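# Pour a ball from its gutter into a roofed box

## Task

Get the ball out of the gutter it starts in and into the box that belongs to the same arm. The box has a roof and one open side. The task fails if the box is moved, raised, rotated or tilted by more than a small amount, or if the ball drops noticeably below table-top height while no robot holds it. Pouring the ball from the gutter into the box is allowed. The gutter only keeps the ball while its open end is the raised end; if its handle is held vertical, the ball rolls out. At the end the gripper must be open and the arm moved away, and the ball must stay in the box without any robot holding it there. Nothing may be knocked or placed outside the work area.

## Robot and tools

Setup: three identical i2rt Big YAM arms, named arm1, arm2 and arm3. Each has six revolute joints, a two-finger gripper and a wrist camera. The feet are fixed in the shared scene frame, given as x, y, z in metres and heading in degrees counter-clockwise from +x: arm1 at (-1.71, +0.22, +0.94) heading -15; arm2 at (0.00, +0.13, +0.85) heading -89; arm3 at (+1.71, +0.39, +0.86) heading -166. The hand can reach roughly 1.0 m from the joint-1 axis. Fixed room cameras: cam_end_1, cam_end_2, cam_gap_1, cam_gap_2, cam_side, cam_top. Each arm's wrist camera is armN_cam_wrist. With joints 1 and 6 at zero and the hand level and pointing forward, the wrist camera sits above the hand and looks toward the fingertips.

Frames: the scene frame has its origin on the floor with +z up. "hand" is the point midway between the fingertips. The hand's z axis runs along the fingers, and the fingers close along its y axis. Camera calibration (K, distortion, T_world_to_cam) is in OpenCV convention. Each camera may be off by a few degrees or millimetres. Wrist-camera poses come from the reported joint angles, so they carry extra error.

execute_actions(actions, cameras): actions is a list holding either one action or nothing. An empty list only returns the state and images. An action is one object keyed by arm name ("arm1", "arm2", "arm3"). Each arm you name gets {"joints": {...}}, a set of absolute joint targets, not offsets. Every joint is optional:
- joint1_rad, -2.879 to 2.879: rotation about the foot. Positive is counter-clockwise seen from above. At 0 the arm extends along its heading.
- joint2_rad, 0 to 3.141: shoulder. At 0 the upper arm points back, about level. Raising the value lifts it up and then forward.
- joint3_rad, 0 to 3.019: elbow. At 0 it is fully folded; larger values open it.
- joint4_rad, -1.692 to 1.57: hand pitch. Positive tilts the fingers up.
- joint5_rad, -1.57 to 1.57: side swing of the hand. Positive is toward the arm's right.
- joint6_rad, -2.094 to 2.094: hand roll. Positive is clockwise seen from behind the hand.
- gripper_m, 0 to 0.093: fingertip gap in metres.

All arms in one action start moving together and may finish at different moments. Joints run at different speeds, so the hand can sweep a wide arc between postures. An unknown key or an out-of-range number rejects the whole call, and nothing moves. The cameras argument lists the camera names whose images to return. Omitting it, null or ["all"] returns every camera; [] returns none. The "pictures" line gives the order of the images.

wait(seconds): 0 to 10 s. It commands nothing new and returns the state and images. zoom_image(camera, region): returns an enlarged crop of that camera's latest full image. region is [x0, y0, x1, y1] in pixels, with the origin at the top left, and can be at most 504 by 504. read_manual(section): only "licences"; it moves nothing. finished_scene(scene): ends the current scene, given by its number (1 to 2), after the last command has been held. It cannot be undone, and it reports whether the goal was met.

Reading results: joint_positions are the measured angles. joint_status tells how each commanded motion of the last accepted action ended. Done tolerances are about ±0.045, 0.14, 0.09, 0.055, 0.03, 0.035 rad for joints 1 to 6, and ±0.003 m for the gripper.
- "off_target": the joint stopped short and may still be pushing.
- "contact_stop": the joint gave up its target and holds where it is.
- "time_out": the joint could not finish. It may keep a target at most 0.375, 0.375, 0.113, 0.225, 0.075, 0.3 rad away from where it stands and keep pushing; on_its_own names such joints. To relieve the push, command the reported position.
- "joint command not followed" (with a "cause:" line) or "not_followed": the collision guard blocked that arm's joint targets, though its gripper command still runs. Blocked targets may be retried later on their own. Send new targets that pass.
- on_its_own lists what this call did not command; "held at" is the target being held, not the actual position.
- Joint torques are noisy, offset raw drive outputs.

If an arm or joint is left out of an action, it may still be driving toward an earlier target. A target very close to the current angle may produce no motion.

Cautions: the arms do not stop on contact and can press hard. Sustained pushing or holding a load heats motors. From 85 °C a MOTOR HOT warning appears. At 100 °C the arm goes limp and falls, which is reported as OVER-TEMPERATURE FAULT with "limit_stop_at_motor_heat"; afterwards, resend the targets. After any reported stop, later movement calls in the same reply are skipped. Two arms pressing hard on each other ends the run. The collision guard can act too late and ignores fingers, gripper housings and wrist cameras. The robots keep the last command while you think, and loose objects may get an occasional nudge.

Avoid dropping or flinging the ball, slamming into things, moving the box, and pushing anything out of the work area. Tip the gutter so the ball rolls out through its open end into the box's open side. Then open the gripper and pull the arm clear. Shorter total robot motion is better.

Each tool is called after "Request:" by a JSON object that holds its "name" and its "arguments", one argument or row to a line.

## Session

Request:
{"name": "execute_actions", "arguments": {
  "actions": []
}}

Scene clock: 0.00 s.
Joint torques (N m, as the arm reports them, + toward a larger angle): no reading
arm1.joint_positions: joint1_rad=-0.894 joint2_rad=+0.442 joint3_rad=+1.426 joint4_rad=-1.391 joint5_rad=+0.192 joint6_rad=+0.091 gripper_m=+0.094
arm1.joint_status: not commanded
arm1.hand: x=-1.6893 y=+0.0772 z=+1.5196 quat_wxyz=(-0.432, -0.529, -0.644, +0.345) (m; scene frame)
arm2.joint_positions: joint1_rad=-0.112 joint2_rad=+0.336 joint3_rad=+1.605 joint4_rad=-1.598 joint5_rad=-0.149 joint6_rad=-0.015 gripper_m=+0.095
arm2.joint_status: not commanded
arm2.hand: x=+0.0203 y=+0.1003 z=+1.4580 quat_wxyz=(-0.433, -0.567, -0.582, +0.391) (m; scene frame)
arm3.joint_positions: joint1_rad=+0.491 joint2_rad=+0.265 joint3_rad=+1.482 joint4_rad=-1.284 joint5_rad=-0.172 joint6_rad=-0.316 gripper_m=+0.095
arm3.joint_status: not commanded
arm3.hand: x=+1.6965 y=+0.3348 z=+1.4962 quat_wxyz=(-0.203, -0.601, -0.415, +0.652) (m; scene frame)
pictures: arm1_cam_wrist, arm2_cam_wrist, arm3_cam_wrist, cam_end_1, cam_end_2, cam_gap_1, cam_gap_2, cam_side, cam_top
camera_calibration (this result's frames):
arm1_cam_wrist: T_world_to_cam=[[-0.978316, -0.207003, -0.00694274, -1.62595], [-0.174122, 0.840145, -0.513651, 0.424575], [0.11216, -0.501304, -0.857971, 1.65478], [0, 0, 0, 1]] pos_world=[-1.70237, 0.136267, 1.62655]
arm2_cam_wrist: T_world_to_cam=[[-0.998799, -0.0377099, -0.0312869, 0.0706065], [-0.0122064, 0.80988, -0.586468, 0.783261], [0.0474543, -0.585382, -0.809368, 1.36335], [0, 0, 0, 1]] pos_world=[0.0153858, 0.166393, 1.56502]
arm3_cam_wrist: T_world_to_cam=[[-0.764303, 0.575389, 0.291149, 0.672201], [0.199551, 0.640368, -0.741693, 0.562955], [-0.613205, -0.508779, -0.604255, 2.2362], [0, 0, 0, 1]] pos_world=[1.77267, 0.390455, 1.57306]
Images, in order (width x height): arm1_cam_wrist 672x504, arm2_cam_wrist 672x504, arm3_cam_wrist 672x504, cam_end_1 672x504, cam_end_2 672x504, cam_gap_1 672x504, cam_gap_2 672x504, cam_side 672x504, cam_top 672x504.

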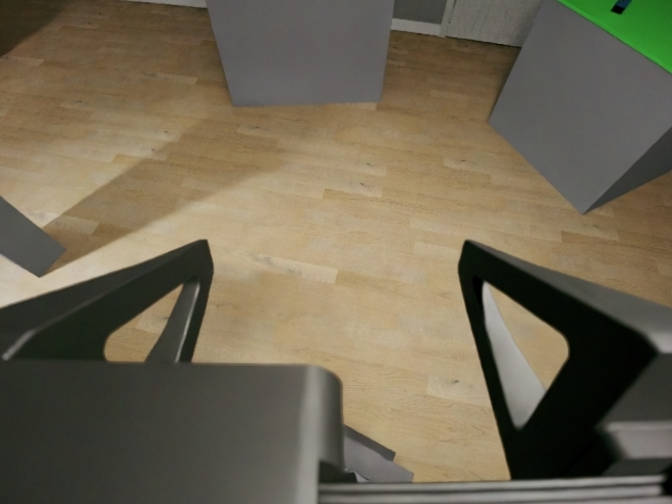

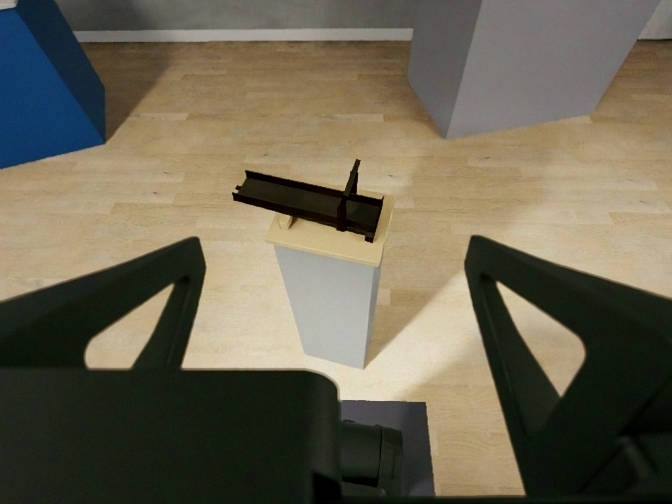

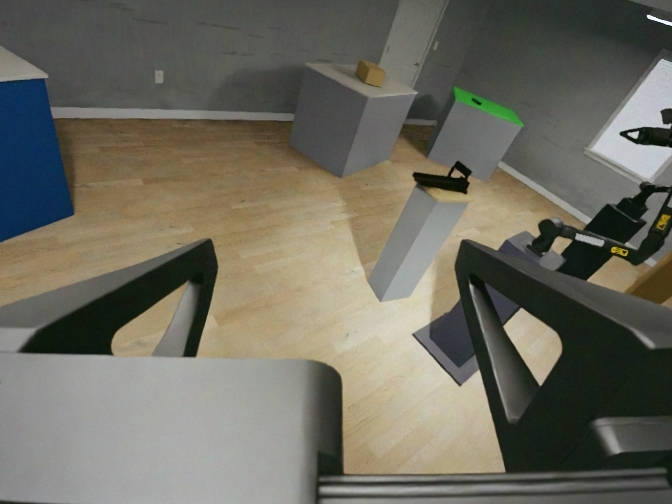

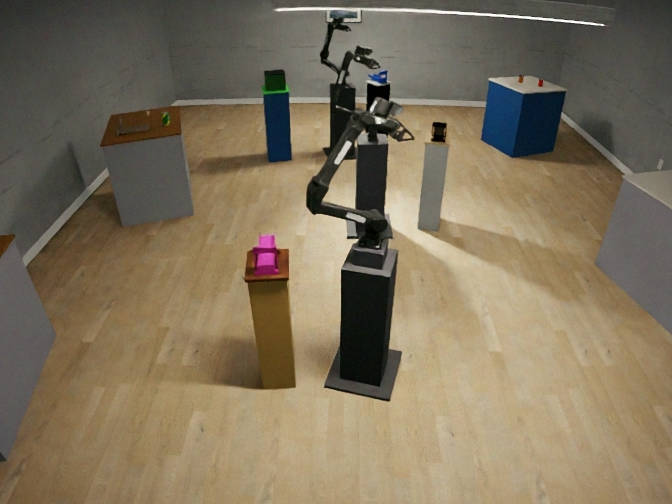

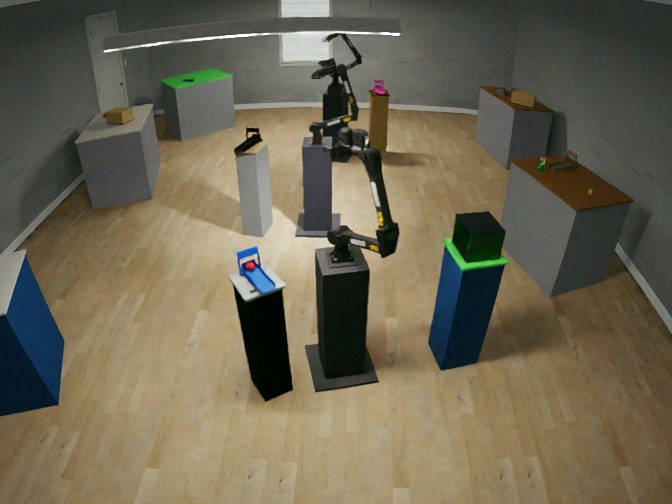

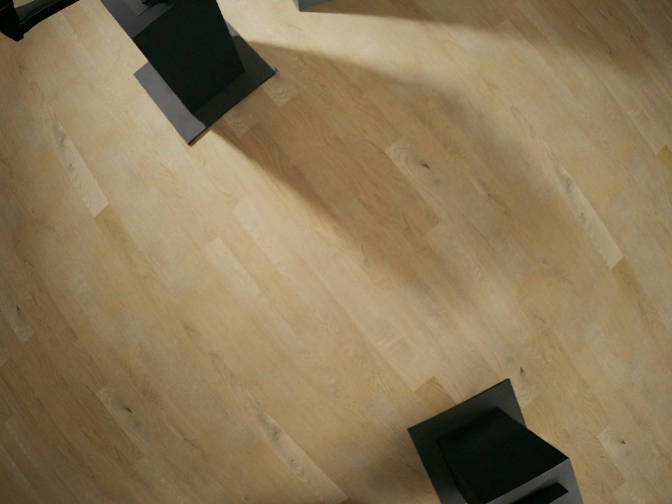

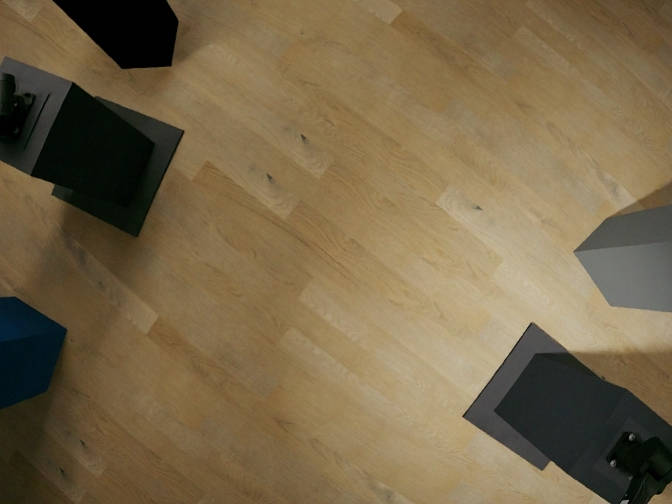

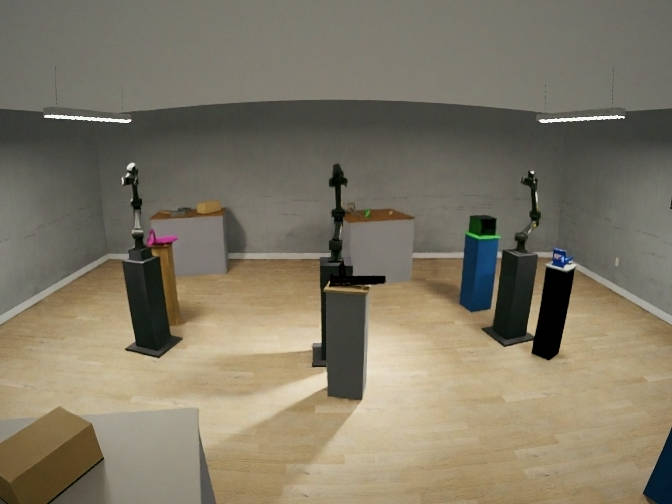

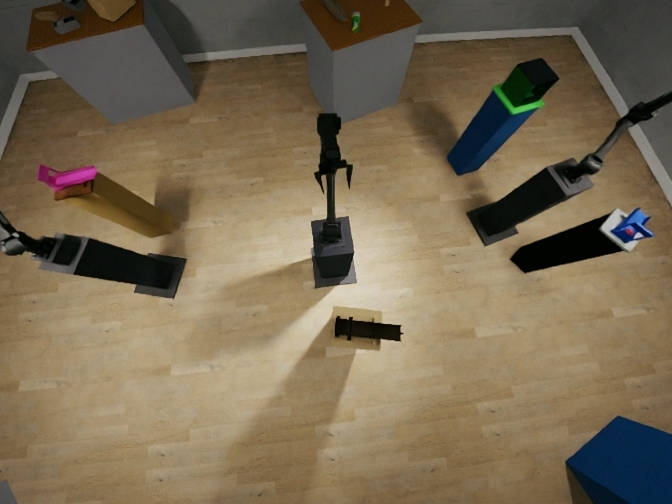

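Request:
{"name": "zoom_image", "arguments": {
  "camera": "cam_end_2",
  "region": [210, 230, 310, 310]
}}

Request:
{"name": "zoom_image", "arguments": {
  "camera": "cam_end_2",
  "region": [425, 200, 525, 280]
}}

Request:
{"name": "zoom_image", "arguments": {
  "camera": "cam_side",
  "region": [450, 200, 590, 290]
}}

Request:
{"name": "zoom_image", "arguments": {
  "camera": "cam_top",
  "region": [470, 40, 672, 270]
}}

Region (210, 230, 310, 310) of cam_end_2's 672x504 image, scaled by 5.040, with more detail than that image has; it fills the top 403 rows of this view, and the rest is white.

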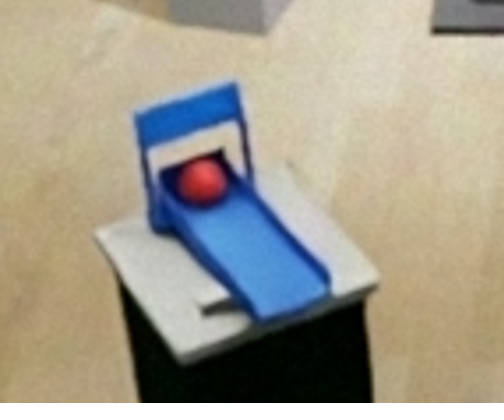

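Region (425, 200, 525, 280) of cam_end_2's 672x504 image, scaled by 5.040, with more detail than that image has; it fills the top 403 rows of this view, and the rest is white.

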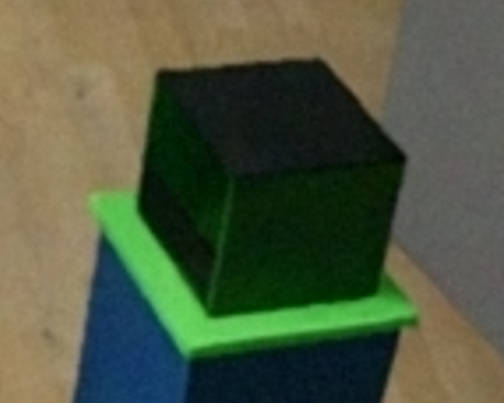

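Region (450, 200, 590, 290) of cam_side's 672x504 image, scaled by 3.600, with more detail than that image has; it fills the top 324 rows of this view, and the rest is white.

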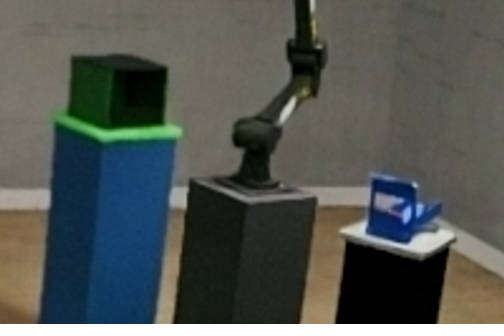

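Region (470, 40, 672, 270) of cam_top's 672x504 image, scaled by 2.191, with more detail than that image has; it fills the left 443 columns of this view, and the rest is white.

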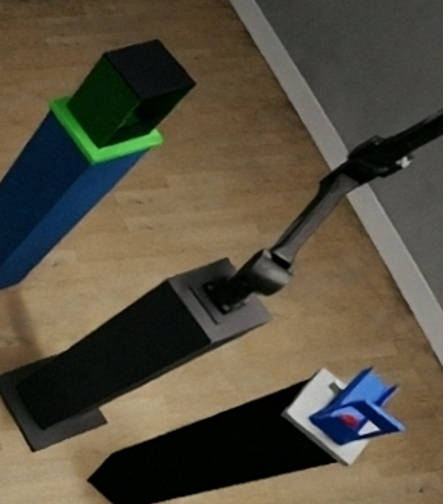

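Request:
{"name": "zoom_image", "arguments": {
  "camera": "cam_end_2",
  "region": [290, 210, 400, 300]
}}

Request:
{"name": "zoom_image", "arguments": {
  "camera": "cam_side",
  "region": [480, 160, 580, 270]
}}

Region (290, 210, 400, 300) of cam_end_2's 672x504 image, scaled by 4.582, with more detail than that image has; it fills the top 412 rows of this view, and the rest is white.

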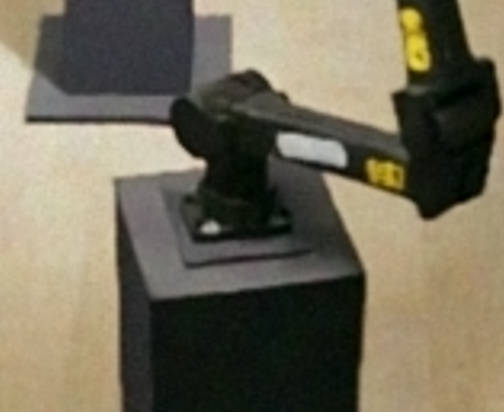

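Region (480, 160, 580, 270) of cam_side's 672x504 image, scaled by 4.582, with more detail than that image has; it fills the left 458 columns of this view, and the rest is white.

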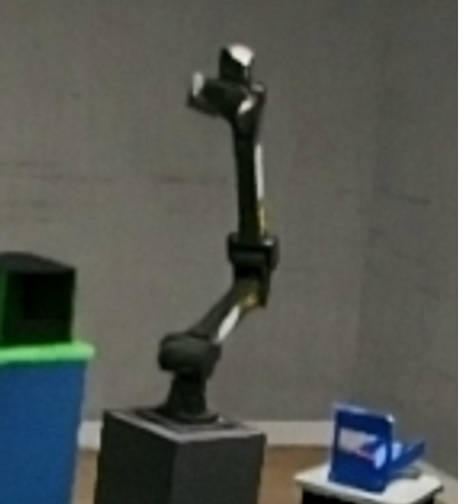

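Request:
{"name": "execute_actions", "arguments": {
  "actions": [
    {"arm3": {"joints": {"joint1_rad": 1.451, "joint2_rad": 1.70, "joint3_rad": 1.58, "joint4_rad": -1.56, "joint5_rad": -0.231, "joint6_rad": -0.50, "gripper_m": 0.08}}}
  ],
  "cameras": ["arm3_cam_wrist", "cam_end_2", "cam_side"]
}}

Scene clock: 121.77 s.
Joint torques (N m, as the arm reports them, + toward a larger angle): arm1=[0.6  3.55 8.07 1.93 0.13 0.05] | arm2=[ 0.82 10.65  4.29  2.45  0.03 -0.05] | arm3=[ -0.72 -16.89   9.39   0.08  -0.24  -0.09]
arm1.joint_positions: joint1_rad=-0.894 joint2_rad=+0.442 joint3_rad=+1.426 joint4_rad=-1.391 joint5_rad=+0.192 joint6_rad=+0.091 gripper_m=+0.094
arm1.joint_status: not commanded
arm1.hand: x=-1.6893 y=+0.0772 z=+1.5196 quat_wxyz=(-0.432, -0.529, -0.644, +0.345) (m; scene frame)
arm2.joint_positions: joint1_rad=-0.112 joint2_rad=+0.336 joint3_rad=+1.605 joint4_rad=-1.598 joint5_rad=-0.149 joint6_rad=-0.015 gripper_m=+0.095
arm2.joint_status: not commanded
arm2.hand: x=+0.0203 y=+0.1003 z=+1.4580 quat_wxyz=(-0.433, -0.567, -0.582, +0.391) (m; scene frame)
arm3.joint_positions: joint1_rad=+1.461 joint2_rad=+1.704 joint3_rad=+1.571 joint4_rad=-1.552 joint5_rad=-0.229 joint6_rad=-0.488 gripper_m=+0.080
arm3.joint_status: all done
arm3.hand: x=+1.8174 y=-0.0925 z=+1.0658 quat_wxyz=(-0.063, -0.459, -0.879, -0.112) (m; scene frame)
pictures: arm3_cam_wrist, cam_end_2, cam_side
camera_calibration (this result's frames):
arm3_cam_wrist: T_world_to_cam=[[-0.797094, -0.548337, -0.252918, 1.67134], [-0.584071, 0.593763, 0.55345, 0.53267], [-0.153304, 0.588874, -0.793553, 1.30032], [0, 0, 0, 1]] pos_world=[1.84267, -0.165547, 1.15977]
Images, in order (width x height): arm3_cam_wrist 672x504, cam_end_2 672x504, cam_side 672x504.

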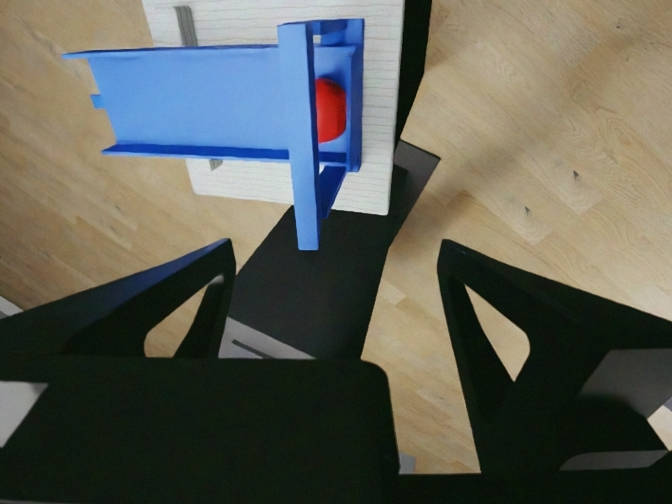

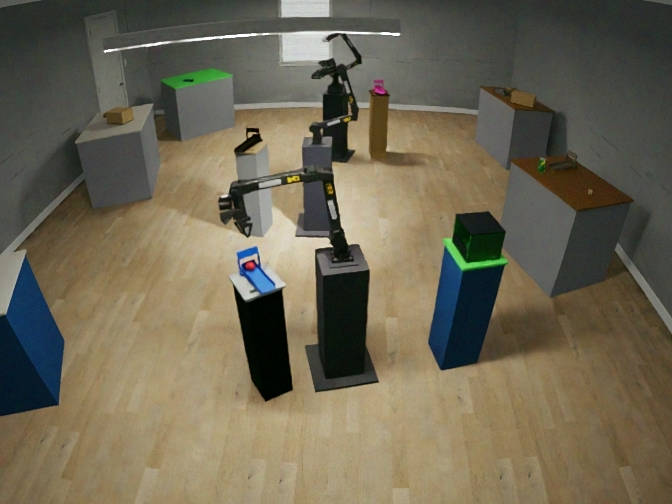

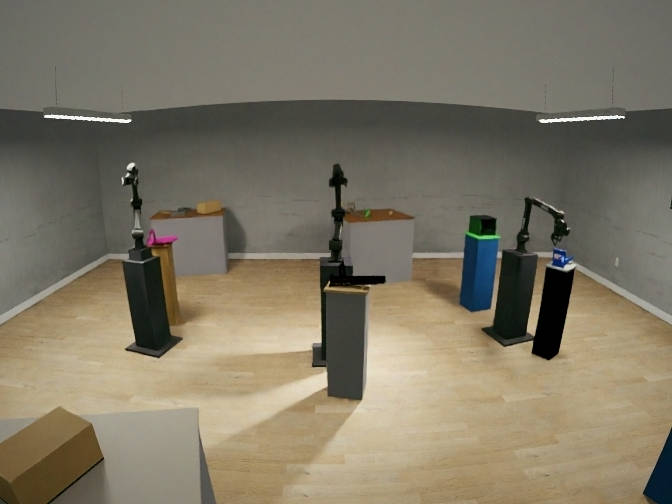

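Request:
{"name": "zoom_image", "arguments": {
  "camera": "arm3_cam_wrist",
  "region": [180, 0, 440, 260]
}}

Region (180, 0, 440, 260) of arm3_cam_wrist's 672x504 image, scaled by 1.938, with more detail than that image has.

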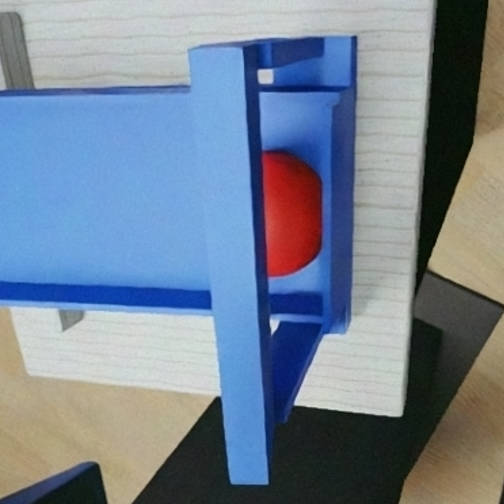

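Request:
{"name": "execute_actions", "arguments": {
  "actions": [
    {"arm3": {"joints": {"joint1_rad": 1.553, "joint2_rad": 1.748, "joint3_rad": 1.374, "joint4_rad": -1.297, "joint5_rad": -0.2415, "joint6_rad": -0.405, "gripper_m": 0.08}}}
  ],
  "cameras": ["arm3_cam_wrist", "cam_end_2"]
}}

Scene clock: 152.17 s.
Joint torques (N m, as the arm reports them, + toward a larger angle): arm1=[0.57 3.6  8.08 1.92 0.13 0.05] | arm2=[ 1.09 10.48  4.45  2.41  0.03 -0.05] | arm3=[ -1.   -17.43   8.62   0.73  -0.24   0.18]
arm1.joint_positions: joint1_rad=-0.894 joint2_rad=+0.442 joint3_rad=+1.426 joint4_rad=-1.391 joint5_rad=+0.192 joint6_rad=+0.091 gripper_m=+0.094
arm1.joint_status: not commanded
arm1.hand: x=-1.6893 y=+0.0772 z=+1.5196 quat_wxyz=(-0.432, -0.529, -0.644, +0.345) (m; scene frame)
arm2.joint_positions: joint1_rad=-0.112 joint2_rad=+0.336 joint3_rad=+1.605 joint4_rad=-1.598 joint5_rad=-0.149 joint6_rad=-0.015 gripper_m=+0.095
arm2.joint_status: not commanded
arm2.hand: x=+0.0203 y=+0.1003 z=+1.4580 quat_wxyz=(-0.433, -0.567, -0.582, +0.391) (m; scene frame)
arm3.joint_positions: joint1_rad=+1.563 joint2_rad=+1.758 joint3_rad=+1.367 joint4_rad=-1.306 joint5_rad=-0.240 joint6_rad=-0.417 gripper_m=+0.080
arm3.joint_status: all done
arm3.hand: x=+1.8657 y=-0.0708 z=+0.9654 quat_wxyz=(-0.053, -0.446, -0.885, -0.124) (m; scene frame)
pictures: arm3_cam_wrist, cam_end_2
camera_calibration (this result's frames):
arm3_cam_wrist: T_world_to_cam=[[-0.780128, -0.566226, -0.266062, 1.67613], [-0.600806, 0.559474, 0.570982, 0.615473], [-0.17445, 0.605291, -0.776653, 1.23958], [0, 0, 0, 1]] pos_world=[1.89362, -0.145577, 1.05726]
Images, in order (width x height): arm3_cam_wrist 672x504, cam_end_2 672x504.

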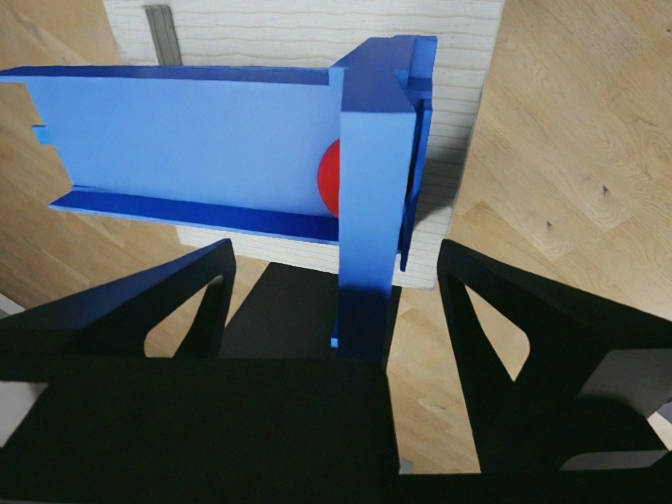

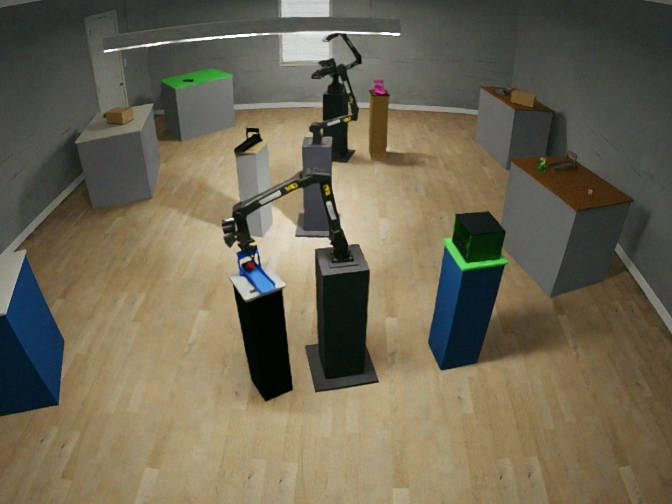

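Request:
{"name": "execute_actions", "arguments": {
  "actions": [
    {"arm3": {"joints": {"joint1_rad": 1.54, "gripper_m": 0.0}}}
  ],
  "cameras": ["arm3_cam_wrist", "cam_end_2"]
}}

Scene clock: 156.57 s.
Joint torques (N m, as the arm reports them, + toward a larger angle): arm1=[0.57 3.59 8.05 1.93 0.13 0.05] | arm2=[ 0.85 10.28  4.44  2.58  0.04 -0.06] | arm3=[ -0.85 -17.34   8.6    0.6   -0.22   0.15]
arm1.joint_positions: joint1_rad=-0.894 joint2_rad=+0.442 joint3_rad=+1.426 joint4_rad=-1.391 joint5_rad=+0.192 joint6_rad=+0.091 gripper_m=+0.094
arm1.joint_status: not commanded
arm1.hand: x=-1.6893 y=+0.0772 z=+1.5196 quat_wxyz=(-0.432, -0.529, -0.644, +0.345) (m; scene frame)
arm2.joint_positions: joint1_rad=-0.112 joint2_rad=+0.336 joint3_rad=+1.605 joint4_rad=-1.598 joint5_rad=-0.149 joint6_rad=-0.015 gripper_m=+0.095
arm2.joint_status: not commanded
arm2.hand: x=+0.0203 y=+0.1003 z=+1.4580 quat_wxyz=(-0.433, -0.567, -0.582, +0.391) (m; scene frame)
arm3.joint_positions: joint1_rad=+1.547 joint2_rad=+1.758 joint3_rad=+1.367 joint4_rad=-1.304 joint5_rad=-0.240 joint6_rad=-0.414 gripper_m=+0.012
arm3.joint_status: gripper_m off_target (ended at +0.012, target +0.000); the others done
arm3.hand: x=+1.8587 y=-0.0736 z=+0.9653 quat_wxyz=(-0.055, -0.454, -0.881, -0.123) (m; scene frame)
pictures: arm3_cam_wrist, cam_end_2
camera_calibration (this result's frames):
arm3_cam_wrist: T_world_to_cam=[[-0.790158, -0.552718, -0.264865, 1.68757], [-0.590584, 0.57106, 0.570176, 0.595534], [-0.163893, 0.606954, -0.777654, 1.22145], [0, 0, 0, 1]] pos_world=[1.88534, -0.148701, 1.05728]
Images, in order (width x height): arm3_cam_wrist 672x504, cam_end_2 672x504.

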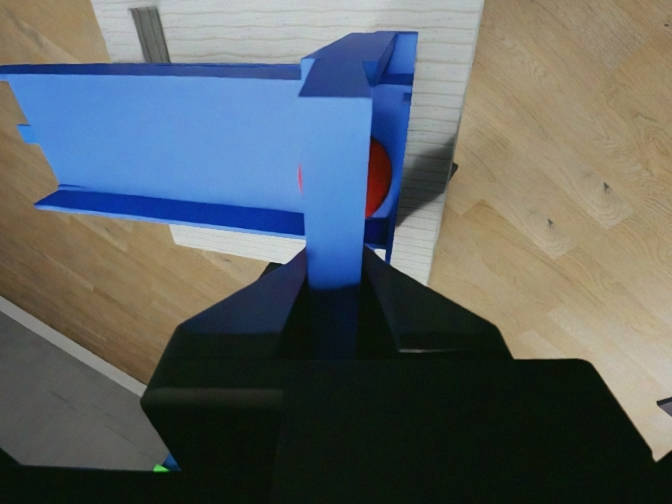

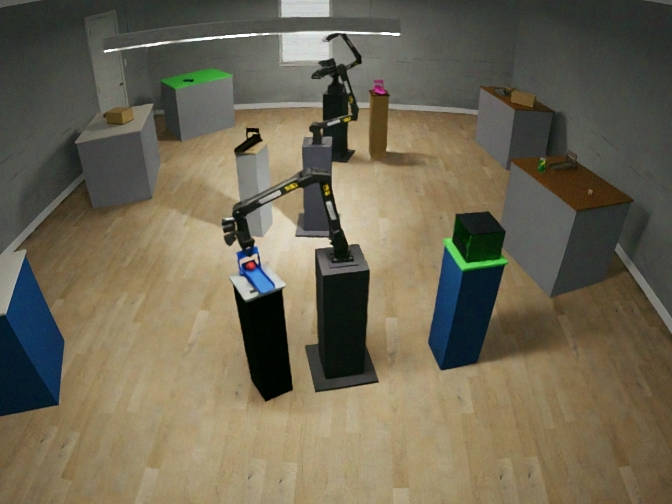

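Request:
{"name": "execute_actions", "arguments": {
  "actions": [
    {"arm3": {"joints": {"joint1_rad": 1.547, "joint2_rad": 1.70, "joint3_rad": 1.555, "joint4_rad": -1.555, "joint5_rad": -0.33, "joint6_rad": -0.414, "gripper_m": 0.0}}}
  ],
  "cameras": ["arm3_cam_wrist", "cam_end_2"]
}}

Scene clock: 201.70 s.
Joint torques (N m, as the arm reports them, + toward a larger angle): arm1=[0.57 3.59 8.07 1.94 0.13 0.06] | arm2=[ 0.9   9.94  4.36  2.51  0.05 -0.04] | arm3=[ -0.64 -16.77  12.29  -0.25  -0.48   0.04]
arm1.joint_positions: joint1_rad=-0.894 joint2_rad=+0.442 joint3_rad=+1.426 joint4_rad=-1.391 joint5_rad=+0.192 joint6_rad=+0.091 gripper_m=+0.094
arm1.joint_status: not commanded
arm1.hand: x=-1.6893 y=+0.0772 z=+1.5196 quat_wxyz=(-0.432, -0.529, -0.644, +0.345) (m; scene frame)
arm2.joint_positions: joint1_rad=-0.112 joint2_rad=+0.336 joint3_rad=+1.605 joint4_rad=-1.598 joint5_rad=-0.149 joint6_rad=-0.015 gripper_m=+0.095
arm2.joint_status: not commanded
arm2.hand: x=+0.0203 y=+0.1003 z=+1.4580 quat_wxyz=(-0.433, -0.567, -0.582, +0.391) (m; scene frame)
arm3.joint_positions: joint1_rad=+1.547 joint2_rad=+1.702 joint3_rad=+1.510 joint4_rad=-1.544 joint5_rad=-0.324 joint6_rad=-0.414 gripper_m=+0.012
arm3.joint_status: gripper_m off_target (ended at +0.012, target +0.000); the others done
arm3.hand: x=+1.8705 y=-0.0627 z=+1.0502 quat_wxyz=(-0.074, -0.456, -0.871, -0.165) (m; scene frame)
pictures: arm3_cam_wrist, cam_end_2
camera_calibration (this result's frames):
arm3_cam_wrist: T_world_to_cam=[[-0.774144, -0.5248, -0.353957, 1.79069], [-0.624919, 0.544489, 0.559472, 0.62168], [-0.100885, 0.654306, -0.749471, 1.13828], [0, 0, 0, 1]] pos_world=[1.88959, -0.143526, 1.13912]
Images, in order (width x height): arm3_cam_wrist 672x504, cam_end_2 672x504.

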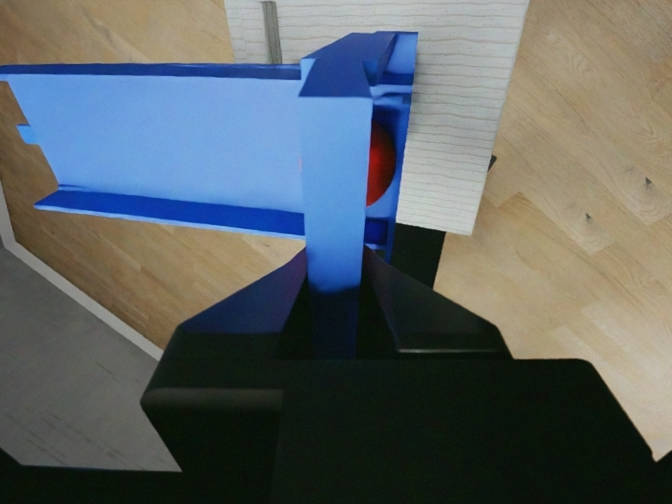

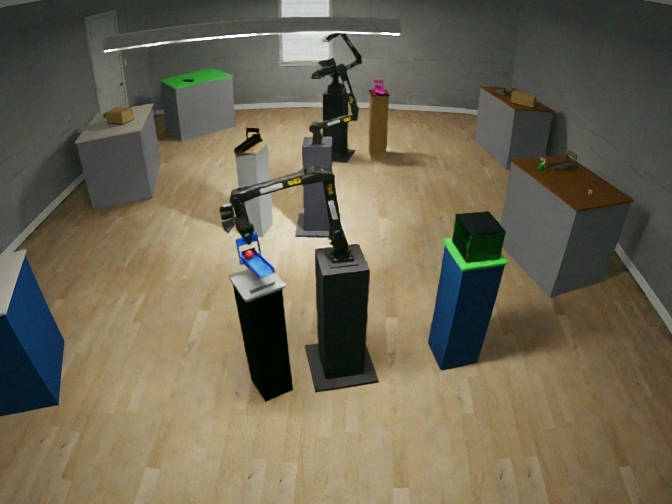

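Request:
{"name": "execute_actions", "arguments": {
  "actions": [
    {"arm3": {"joints": {"joint1_rad": 0.2, "joint2_rad": 1.1, "joint3_rad": 1.3, "joint4_rad": -1.45, "joint5_rad": -0.44, "joint6_rad": 0.0, "gripper_m": 0.0}}}
  ],
  "cameras": ["arm3_cam_wrist", "cam_end_2"]
}}

Scene clock: 211.23 s.
Joint torques (N m, as the arm reports them, + toward a larger angle): arm1=[0.59 3.53 8.07 1.92 0.12 0.06] | arm2=[ 0.79 10.06  4.34  2.47  0.02 -0.05] | arm3=[-0.46 -7.49  9.77  1.25 -0.52  0.17]
arm1.joint_positions: joint1_rad=-0.894 joint2_rad=+0.442 joint3_rad=+1.426 joint4_rad=-1.391 joint5_rad=+0.192 joint6_rad=+0.091 gripper_m=+0.094
arm1.joint_status: not commanded
arm1.hand: x=-1.6893 y=+0.0772 z=+1.5196 quat_wxyz=(-0.432, -0.529, -0.644, +0.345) (m; scene frame)
arm2.joint_positions: joint1_rad=-0.112 joint2_rad=+0.336 joint3_rad=+1.605 joint4_rad=-1.598 joint5_rad=-0.149 joint6_rad=-0.015 gripper_m=+0.095
arm2.joint_status: not commanded
arm2.hand: x=+0.0203 y=+0.1003 z=+1.4580 quat_wxyz=(-0.433, -0.567, -0.582, +0.391) (m; scene frame)
arm3.joint_positions: joint1_rad=+0.200 joint2_rad=+1.107 joint3_rad=+1.296 joint4_rad=-1.453 joint5_rad=-0.434 joint6_rad=-0.011 gripper_m=+0.012
arm3.joint_status: gripper_m off_target (ended at +0.012, target +0.000); the others done
arm3.hand: x=+1.4215 y=+0.1710 z=+1.2106 quat_wxyz=(-0.241, -0.933, -0.249, +0.099) (m; scene frame)
pictures: arm3_cam_wrist, cam_end_2
camera_calibration (this result's frames):
arm3_cam_wrist: T_world_to_cam=[[-0.5066, 0.763568, -0.400401, 1.07818], [0.740259, 0.623295, 0.25203, -1.45784], [0.44201, -0.168722, -0.880999, 0.588552], [0, 0, 0, 1]] pos_world=[1.36524, 0.184708, 1.31764]
Images, in order (width x height): arm3_cam_wrist 672x504, cam_end_2 672x504.

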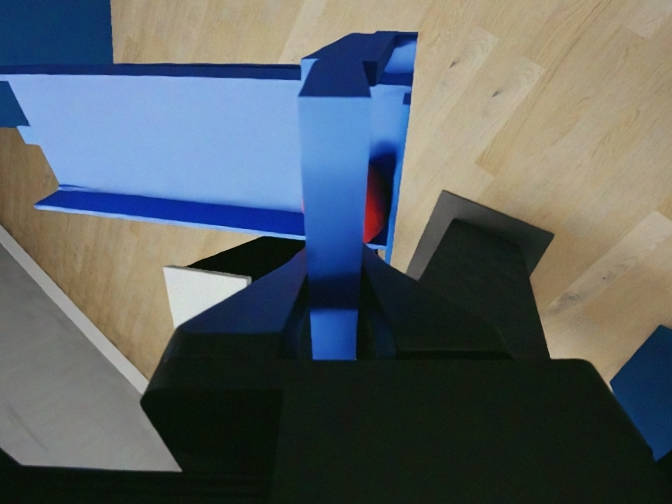

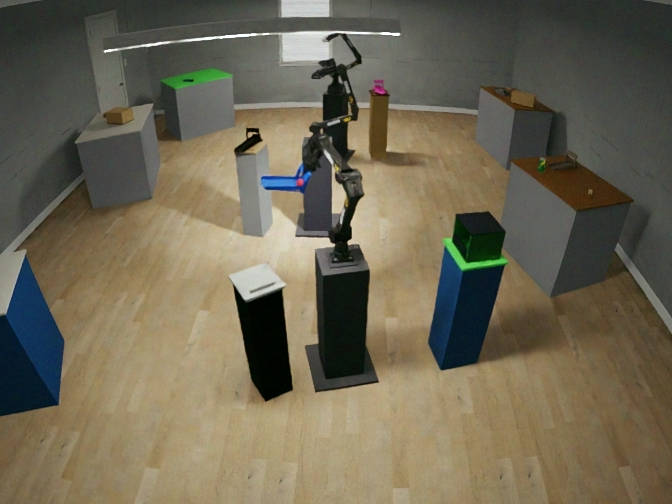

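Request:
{"name": "execute_actions", "arguments": {
  "actions": [
    {"arm3": {"joints": {"joint1_rad": -1.8, "joint2_rad": 1.1, "joint3_rad": 1.3, "joint4_rad": -1.35, "joint5_rad": -0.44, "joint6_rad": 1.375, "gripper_m": 0.0}}}
  ],
  "cameras": ["arm3_cam_wrist", "cam_end_2", "cam_side"]
}}

Scene clock: 221.60 s.
Joint torques (N m, as the arm reports them, + toward a larger angle): arm1=[0.61 3.61 8.04 1.96 0.13 0.05] | arm2=[ 1.04 10.55  4.33  2.38  0.01 -0.04] | arm3=[-0.57 -8.73  9.72  1.58 -0.39  0.14]
arm1.joint_positions: joint1_rad=-0.894 joint2_rad=+0.442 joint3_rad=+1.426 joint4_rad=-1.391 joint5_rad=+0.192 joint6_rad=+0.091 gripper_m=+0.094
arm1.joint_status: not commanded
arm1.hand: x=-1.6893 y=+0.0772 z=+1.5196 quat_wxyz=(-0.432, -0.529, -0.644, +0.345) (m; scene frame)
arm2.joint_positions: joint1_rad=-0.112 joint2_rad=+0.336 joint3_rad=+1.605 joint4_rad=-1.598 joint5_rad=-0.149 joint6_rad=-0.015 gripper_m=+0.095
arm2.joint_status: not commanded
arm2.hand: x=+0.0203 y=+0.1003 z=+1.4580 quat_wxyz=(-0.433, -0.567, -0.582, +0.391) (m; scene frame)
arm3.joint_positions: joint1_rad=-1.800 joint2_rad=+1.113 joint3_rad=+1.296 joint4_rad=-1.360 joint5_rad=-0.435 joint6_rad=+1.365 gripper_m=+0.012
arm3.joint_status: gripper_m off_target (ended at +0.012, target +0.000); the others done
joint sent to its limit — the command would take arm3.gripper_m past its lower limit, so that joint was sent only as far as its limit.
arm3.hand: x=+1.6374 y=+0.7672 z=+1.2156 quat_wxyz=(-0.191, -0.146, +0.948, +0.209) (m; scene frame)
pictures: arm3_cam_wrist, cam_end_2, cam_side
camera_calibration (this result's frames):
arm3_cam_wrist: T_world_to_cam=[[0.192277, -0.871944, -0.450271, 0.905325], [-0.478592, -0.483886, 0.732669, 0.270405], [-0.856726, 0.0746211, -0.510346, 2.08739], [0, 0, 0, 1]] pos_world=[1.74366, 0.764475, 1.27481]
Images, in order (width x height): arm3_cam_wrist 672x504, cam_end_2 672x504, cam_side 672x504.

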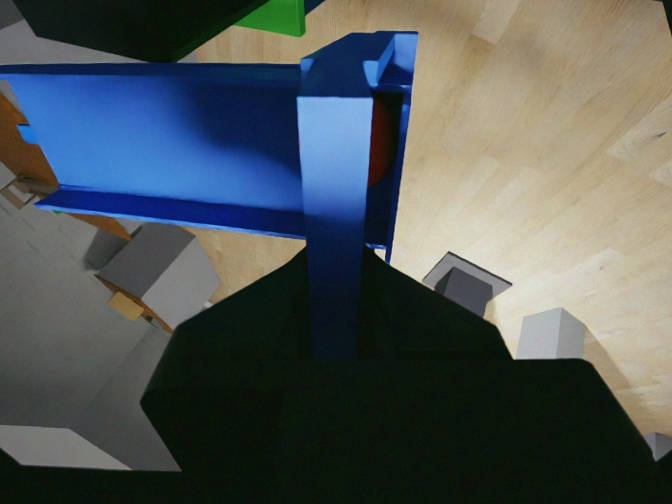

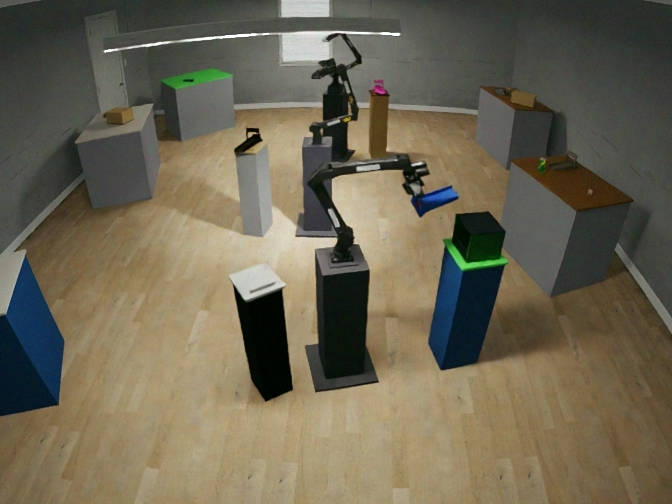

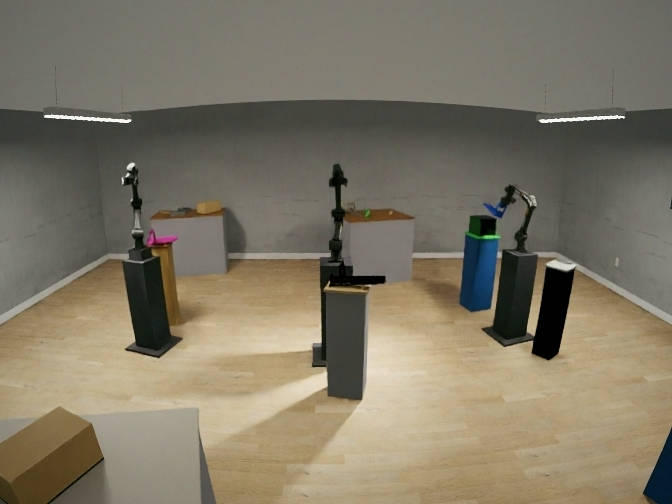

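Request:
{"name": "execute_actions", "arguments": {
  "actions": [
    {"arm3": {"joints": {"joint1_rad": -1.8, "joint2_rad": 0.96, "joint3_rad": 1.3, "joint4_rad": -1.17, "joint5_rad": -0.07, "joint6_rad": 1.38, "gripper_m": 0.0}}}
  ],
  "cameras": ["arm3_cam_wrist", "cam_end_2"]
}}

Request:
{"name": "execute_actions", "arguments": {
  "actions": [
    {"arm3": {"joints": {"joint1_rad": -1.8, "joint2_rad": 0.96, "joint3_rad": 0.775, "joint4_rad": -1.03, "joint5_rad": -0.07, "joint6_rad": 1.38, "gripper_m": 0.0}}}
  ],
  "cameras": ["arm3_cam_wrist", "cam_end_2", "cam_side", "cam_top"]
}}

Scene clock: 247.17 s.
Joint torques (N m, as the arm reports them, + toward a larger angle): arm1=[0.62 3.65 8.06 1.95 0.13 0.05] | arm2=[ 0.72 10.47  4.37  2.48  0.03 -0.05] | arm3=[-0.59 -5.92 10.93  2.62  0.19  0.09]
arm1.joint_positions: joint1_rad=-0.894 joint2_rad=+0.442 joint3_rad=+1.426 joint4_rad=-1.391 joint5_rad=+0.192 joint6_rad=+0.091 gripper_m=+0.094
arm1.joint_status: not commanded
arm1.hand: x=-1.6893 y=+0.0772 z=+1.5196 quat_wxyz=(-0.432, -0.529, -0.644, +0.345) (m; scene frame)
arm2.joint_positions: joint1_rad=-0.112 joint2_rad=+0.336 joint3_rad=+1.605 joint4_rad=-1.598 joint5_rad=-0.149 joint6_rad=-0.015 gripper_m=+0.095
arm2.joint_status: not commanded
arm2.hand: x=+0.0203 y=+0.1003 z=+1.4580 quat_wxyz=(-0.433, -0.567, -0.582, +0.391) (m; scene frame)
arm3.joint_positions: joint1_rad=-1.800 joint2_rad=+0.967 joint3_rad=+1.284 joint4_rad=-1.196 joint5_rad=-0.072 joint6_rad=+1.373 gripper_m=+0.012
arm3.joint_status: gripper_m off_target (ended at +0.012, target +0.000); the others done
joint sent to its limit — the command would take arm3.gripper_m past its lower limit, so that joint was sent only as far as its limit.
arm3.hand: x=+1.6972 y=+0.7712 z=+1.2693 quat_wxyz=(-0.002, -0.111, +0.934, +0.340) (m; scene frame)
pictures: arm3_cam_wrist, cam_end_2
camera_calibration (this result's frames):
arm3_cam_wrist: T_world_to_cam=[[0.201466, -0.745753, -0.635031, 1.04316], [-0.752097, -0.533121, 0.387468, 1.20196], [-0.627504, 0.399543, -0.668285, 1.72661], [0, 0, 0, 1]] pos_world=[1.77728, 0.728872, 1.35059]
Images, in order (width x height): arm3_cam_wrist 672x504, cam_end_2 672x504.

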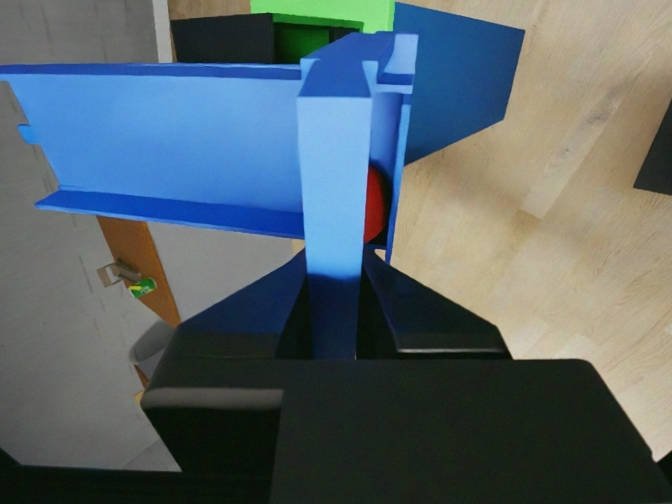

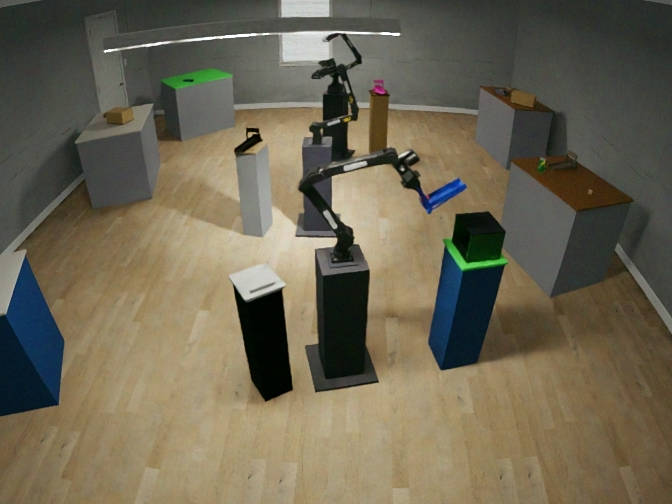

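Scene clock: 248.40 s.
Joint torques (N m, as the arm reports them, + toward a larger angle): arm1=[0.58 3.58 8.05 1.94 0.13 0.05] | arm2=[ 0.54 10.46  4.31  2.44  0.05 -0.05] | arm3=[-0.69 -5.81 10.45  1.73  0.22  0.13]
arm1.joint_positions: joint1_rad=-0.894 joint2_rad=+0.442 joint3_rad=+1.426 joint4_rad=-1.391 joint5_rad=+0.192 joint6_rad=+0.091 gripper_m=+0.094
arm1.joint_status: not commanded
arm1.hand: x=-1.6893 y=+0.0772 z=+1.5196 quat_wxyz=(-0.432, -0.529, -0.644, +0.345) (m; scene frame)
arm2.joint_positions: joint1_rad=-0.112 joint2_rad=+0.336 joint3_rad=+1.605 joint4_rad=-1.598 joint5_rad=-0.149 joint6_rad=-0.015 gripper_m=+0.095
arm2.joint_status: not commanded
arm2.hand: x=+0.0203 y=+0.1003 z=+1.4580 quat_wxyz=(-0.433, -0.567, -0.582, +0.391) (m; scene frame)
arm3.joint_positions: joint1_rad=-1.800 joint2_rad=+0.973 joint3_rad=+0.760 joint4_rad=-1.046 joint5_rad=-0.072 joint6_rad=+1.373 gripper_m=+0.012
arm3.joint_status: gripper_m off_target (ended at +0.012, target +0.000); the others done
joint sent to its limit — the command would take arm3.gripper_m past its lower limit, so that joint was sent only as far as its limit.
arm3.hand: x=+1.6987 y=+0.7021 z=+1.0259 quat_wxyz=(-0.020, -0.110, +0.981, +0.157) (m; scene frame)
pictures: arm3_cam_wrist, cam_end_2, cam_side, cam_top
camera_calibration (this result's frames):
arm3_cam_wrist: T_world_to_cam=[[0.203143, -0.928306, -0.311419, 0.629988], [-0.755023, -0.351017, 0.55383, 0.966978], [-0.623437, 0.122622, -0.772199, 1.88656], [0, 0, 0, 1]] pos_world=[1.77826, 0.692914, 1.11745]
Images, in order (width x height): arm3_cam_wrist 672x504, cam_end_2 672x504, cam_side 672x504, cam_top 672x504.

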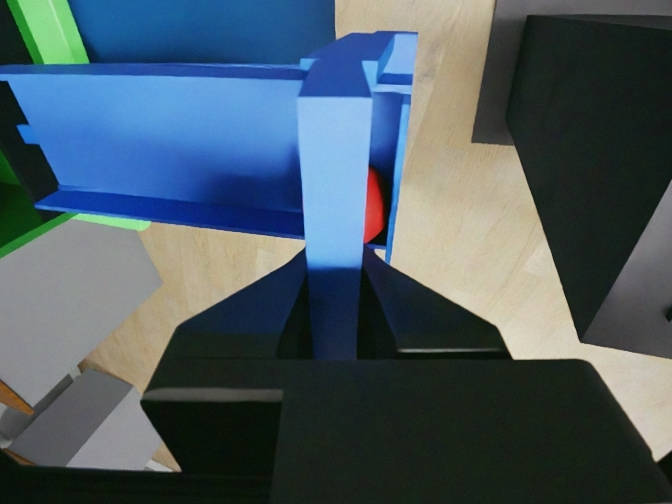

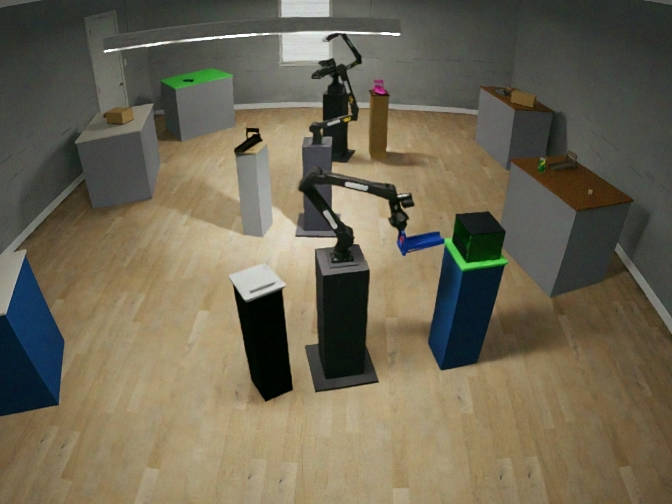

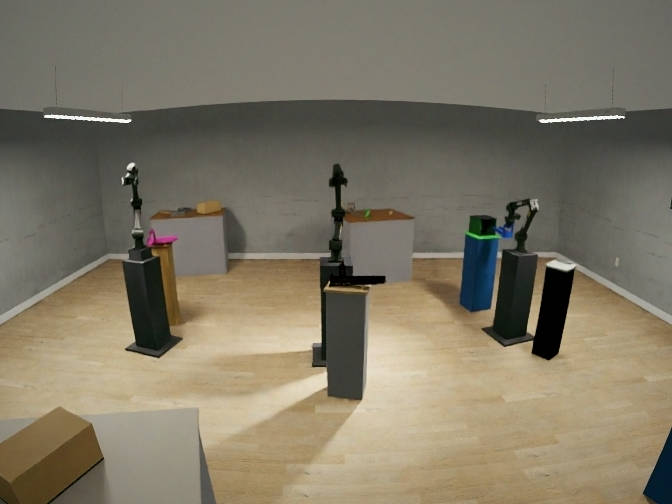

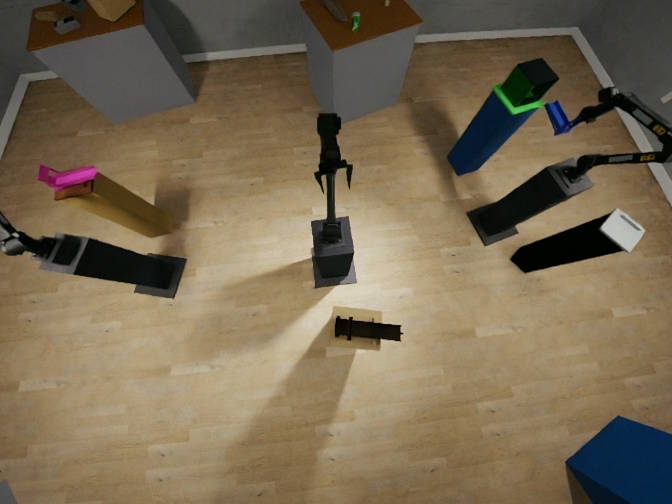

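Request:
{"name": "zoom_image", "arguments": {
  "camera": "cam_end_2",
  "region": [385, 190, 515, 280]
}}

Request:
{"name": "zoom_image", "arguments": {
  "camera": "cam_side",
  "region": [455, 190, 555, 260]
}}

Request:
{"name": "zoom_image", "arguments": {
  "camera": "arm3_cam_wrist",
  "region": [0, 0, 252, 280]
}}

Region (385, 190, 515, 280) of cam_end_2's 672x504 image, scaled by 3.877, with more detail than that image has; it fills the top 349 rows of this view, and the rest is white.

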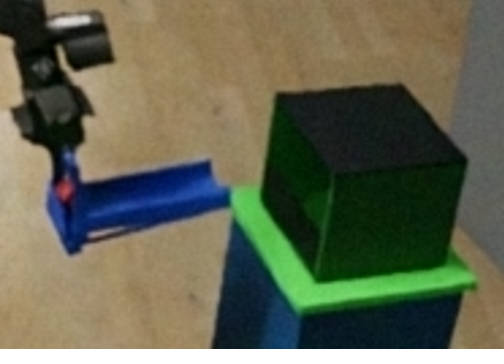

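Region (455, 190, 555, 260) of cam_side's 672x504 image, scaled by 5.040, with more detail than that image has; it fills the top 353 rows of this view, and the rest is white.

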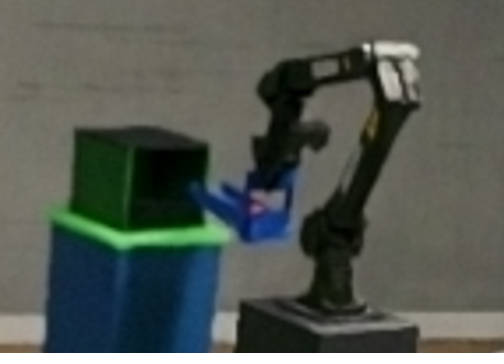

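Region (0, 0, 252, 280) of arm3_cam_wrist's 672x504 image, scaled by 1.800, with more detail than that image has; it fills the left 454 columns of this view, and the rest is white.

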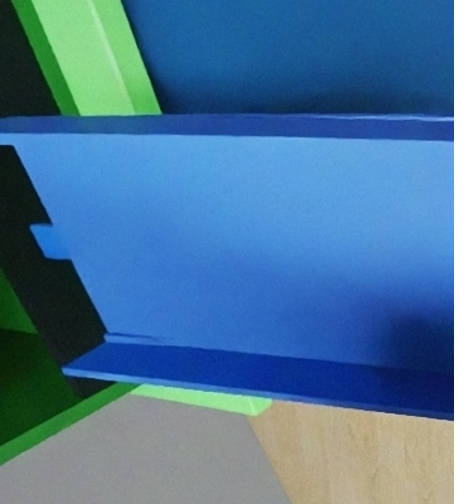

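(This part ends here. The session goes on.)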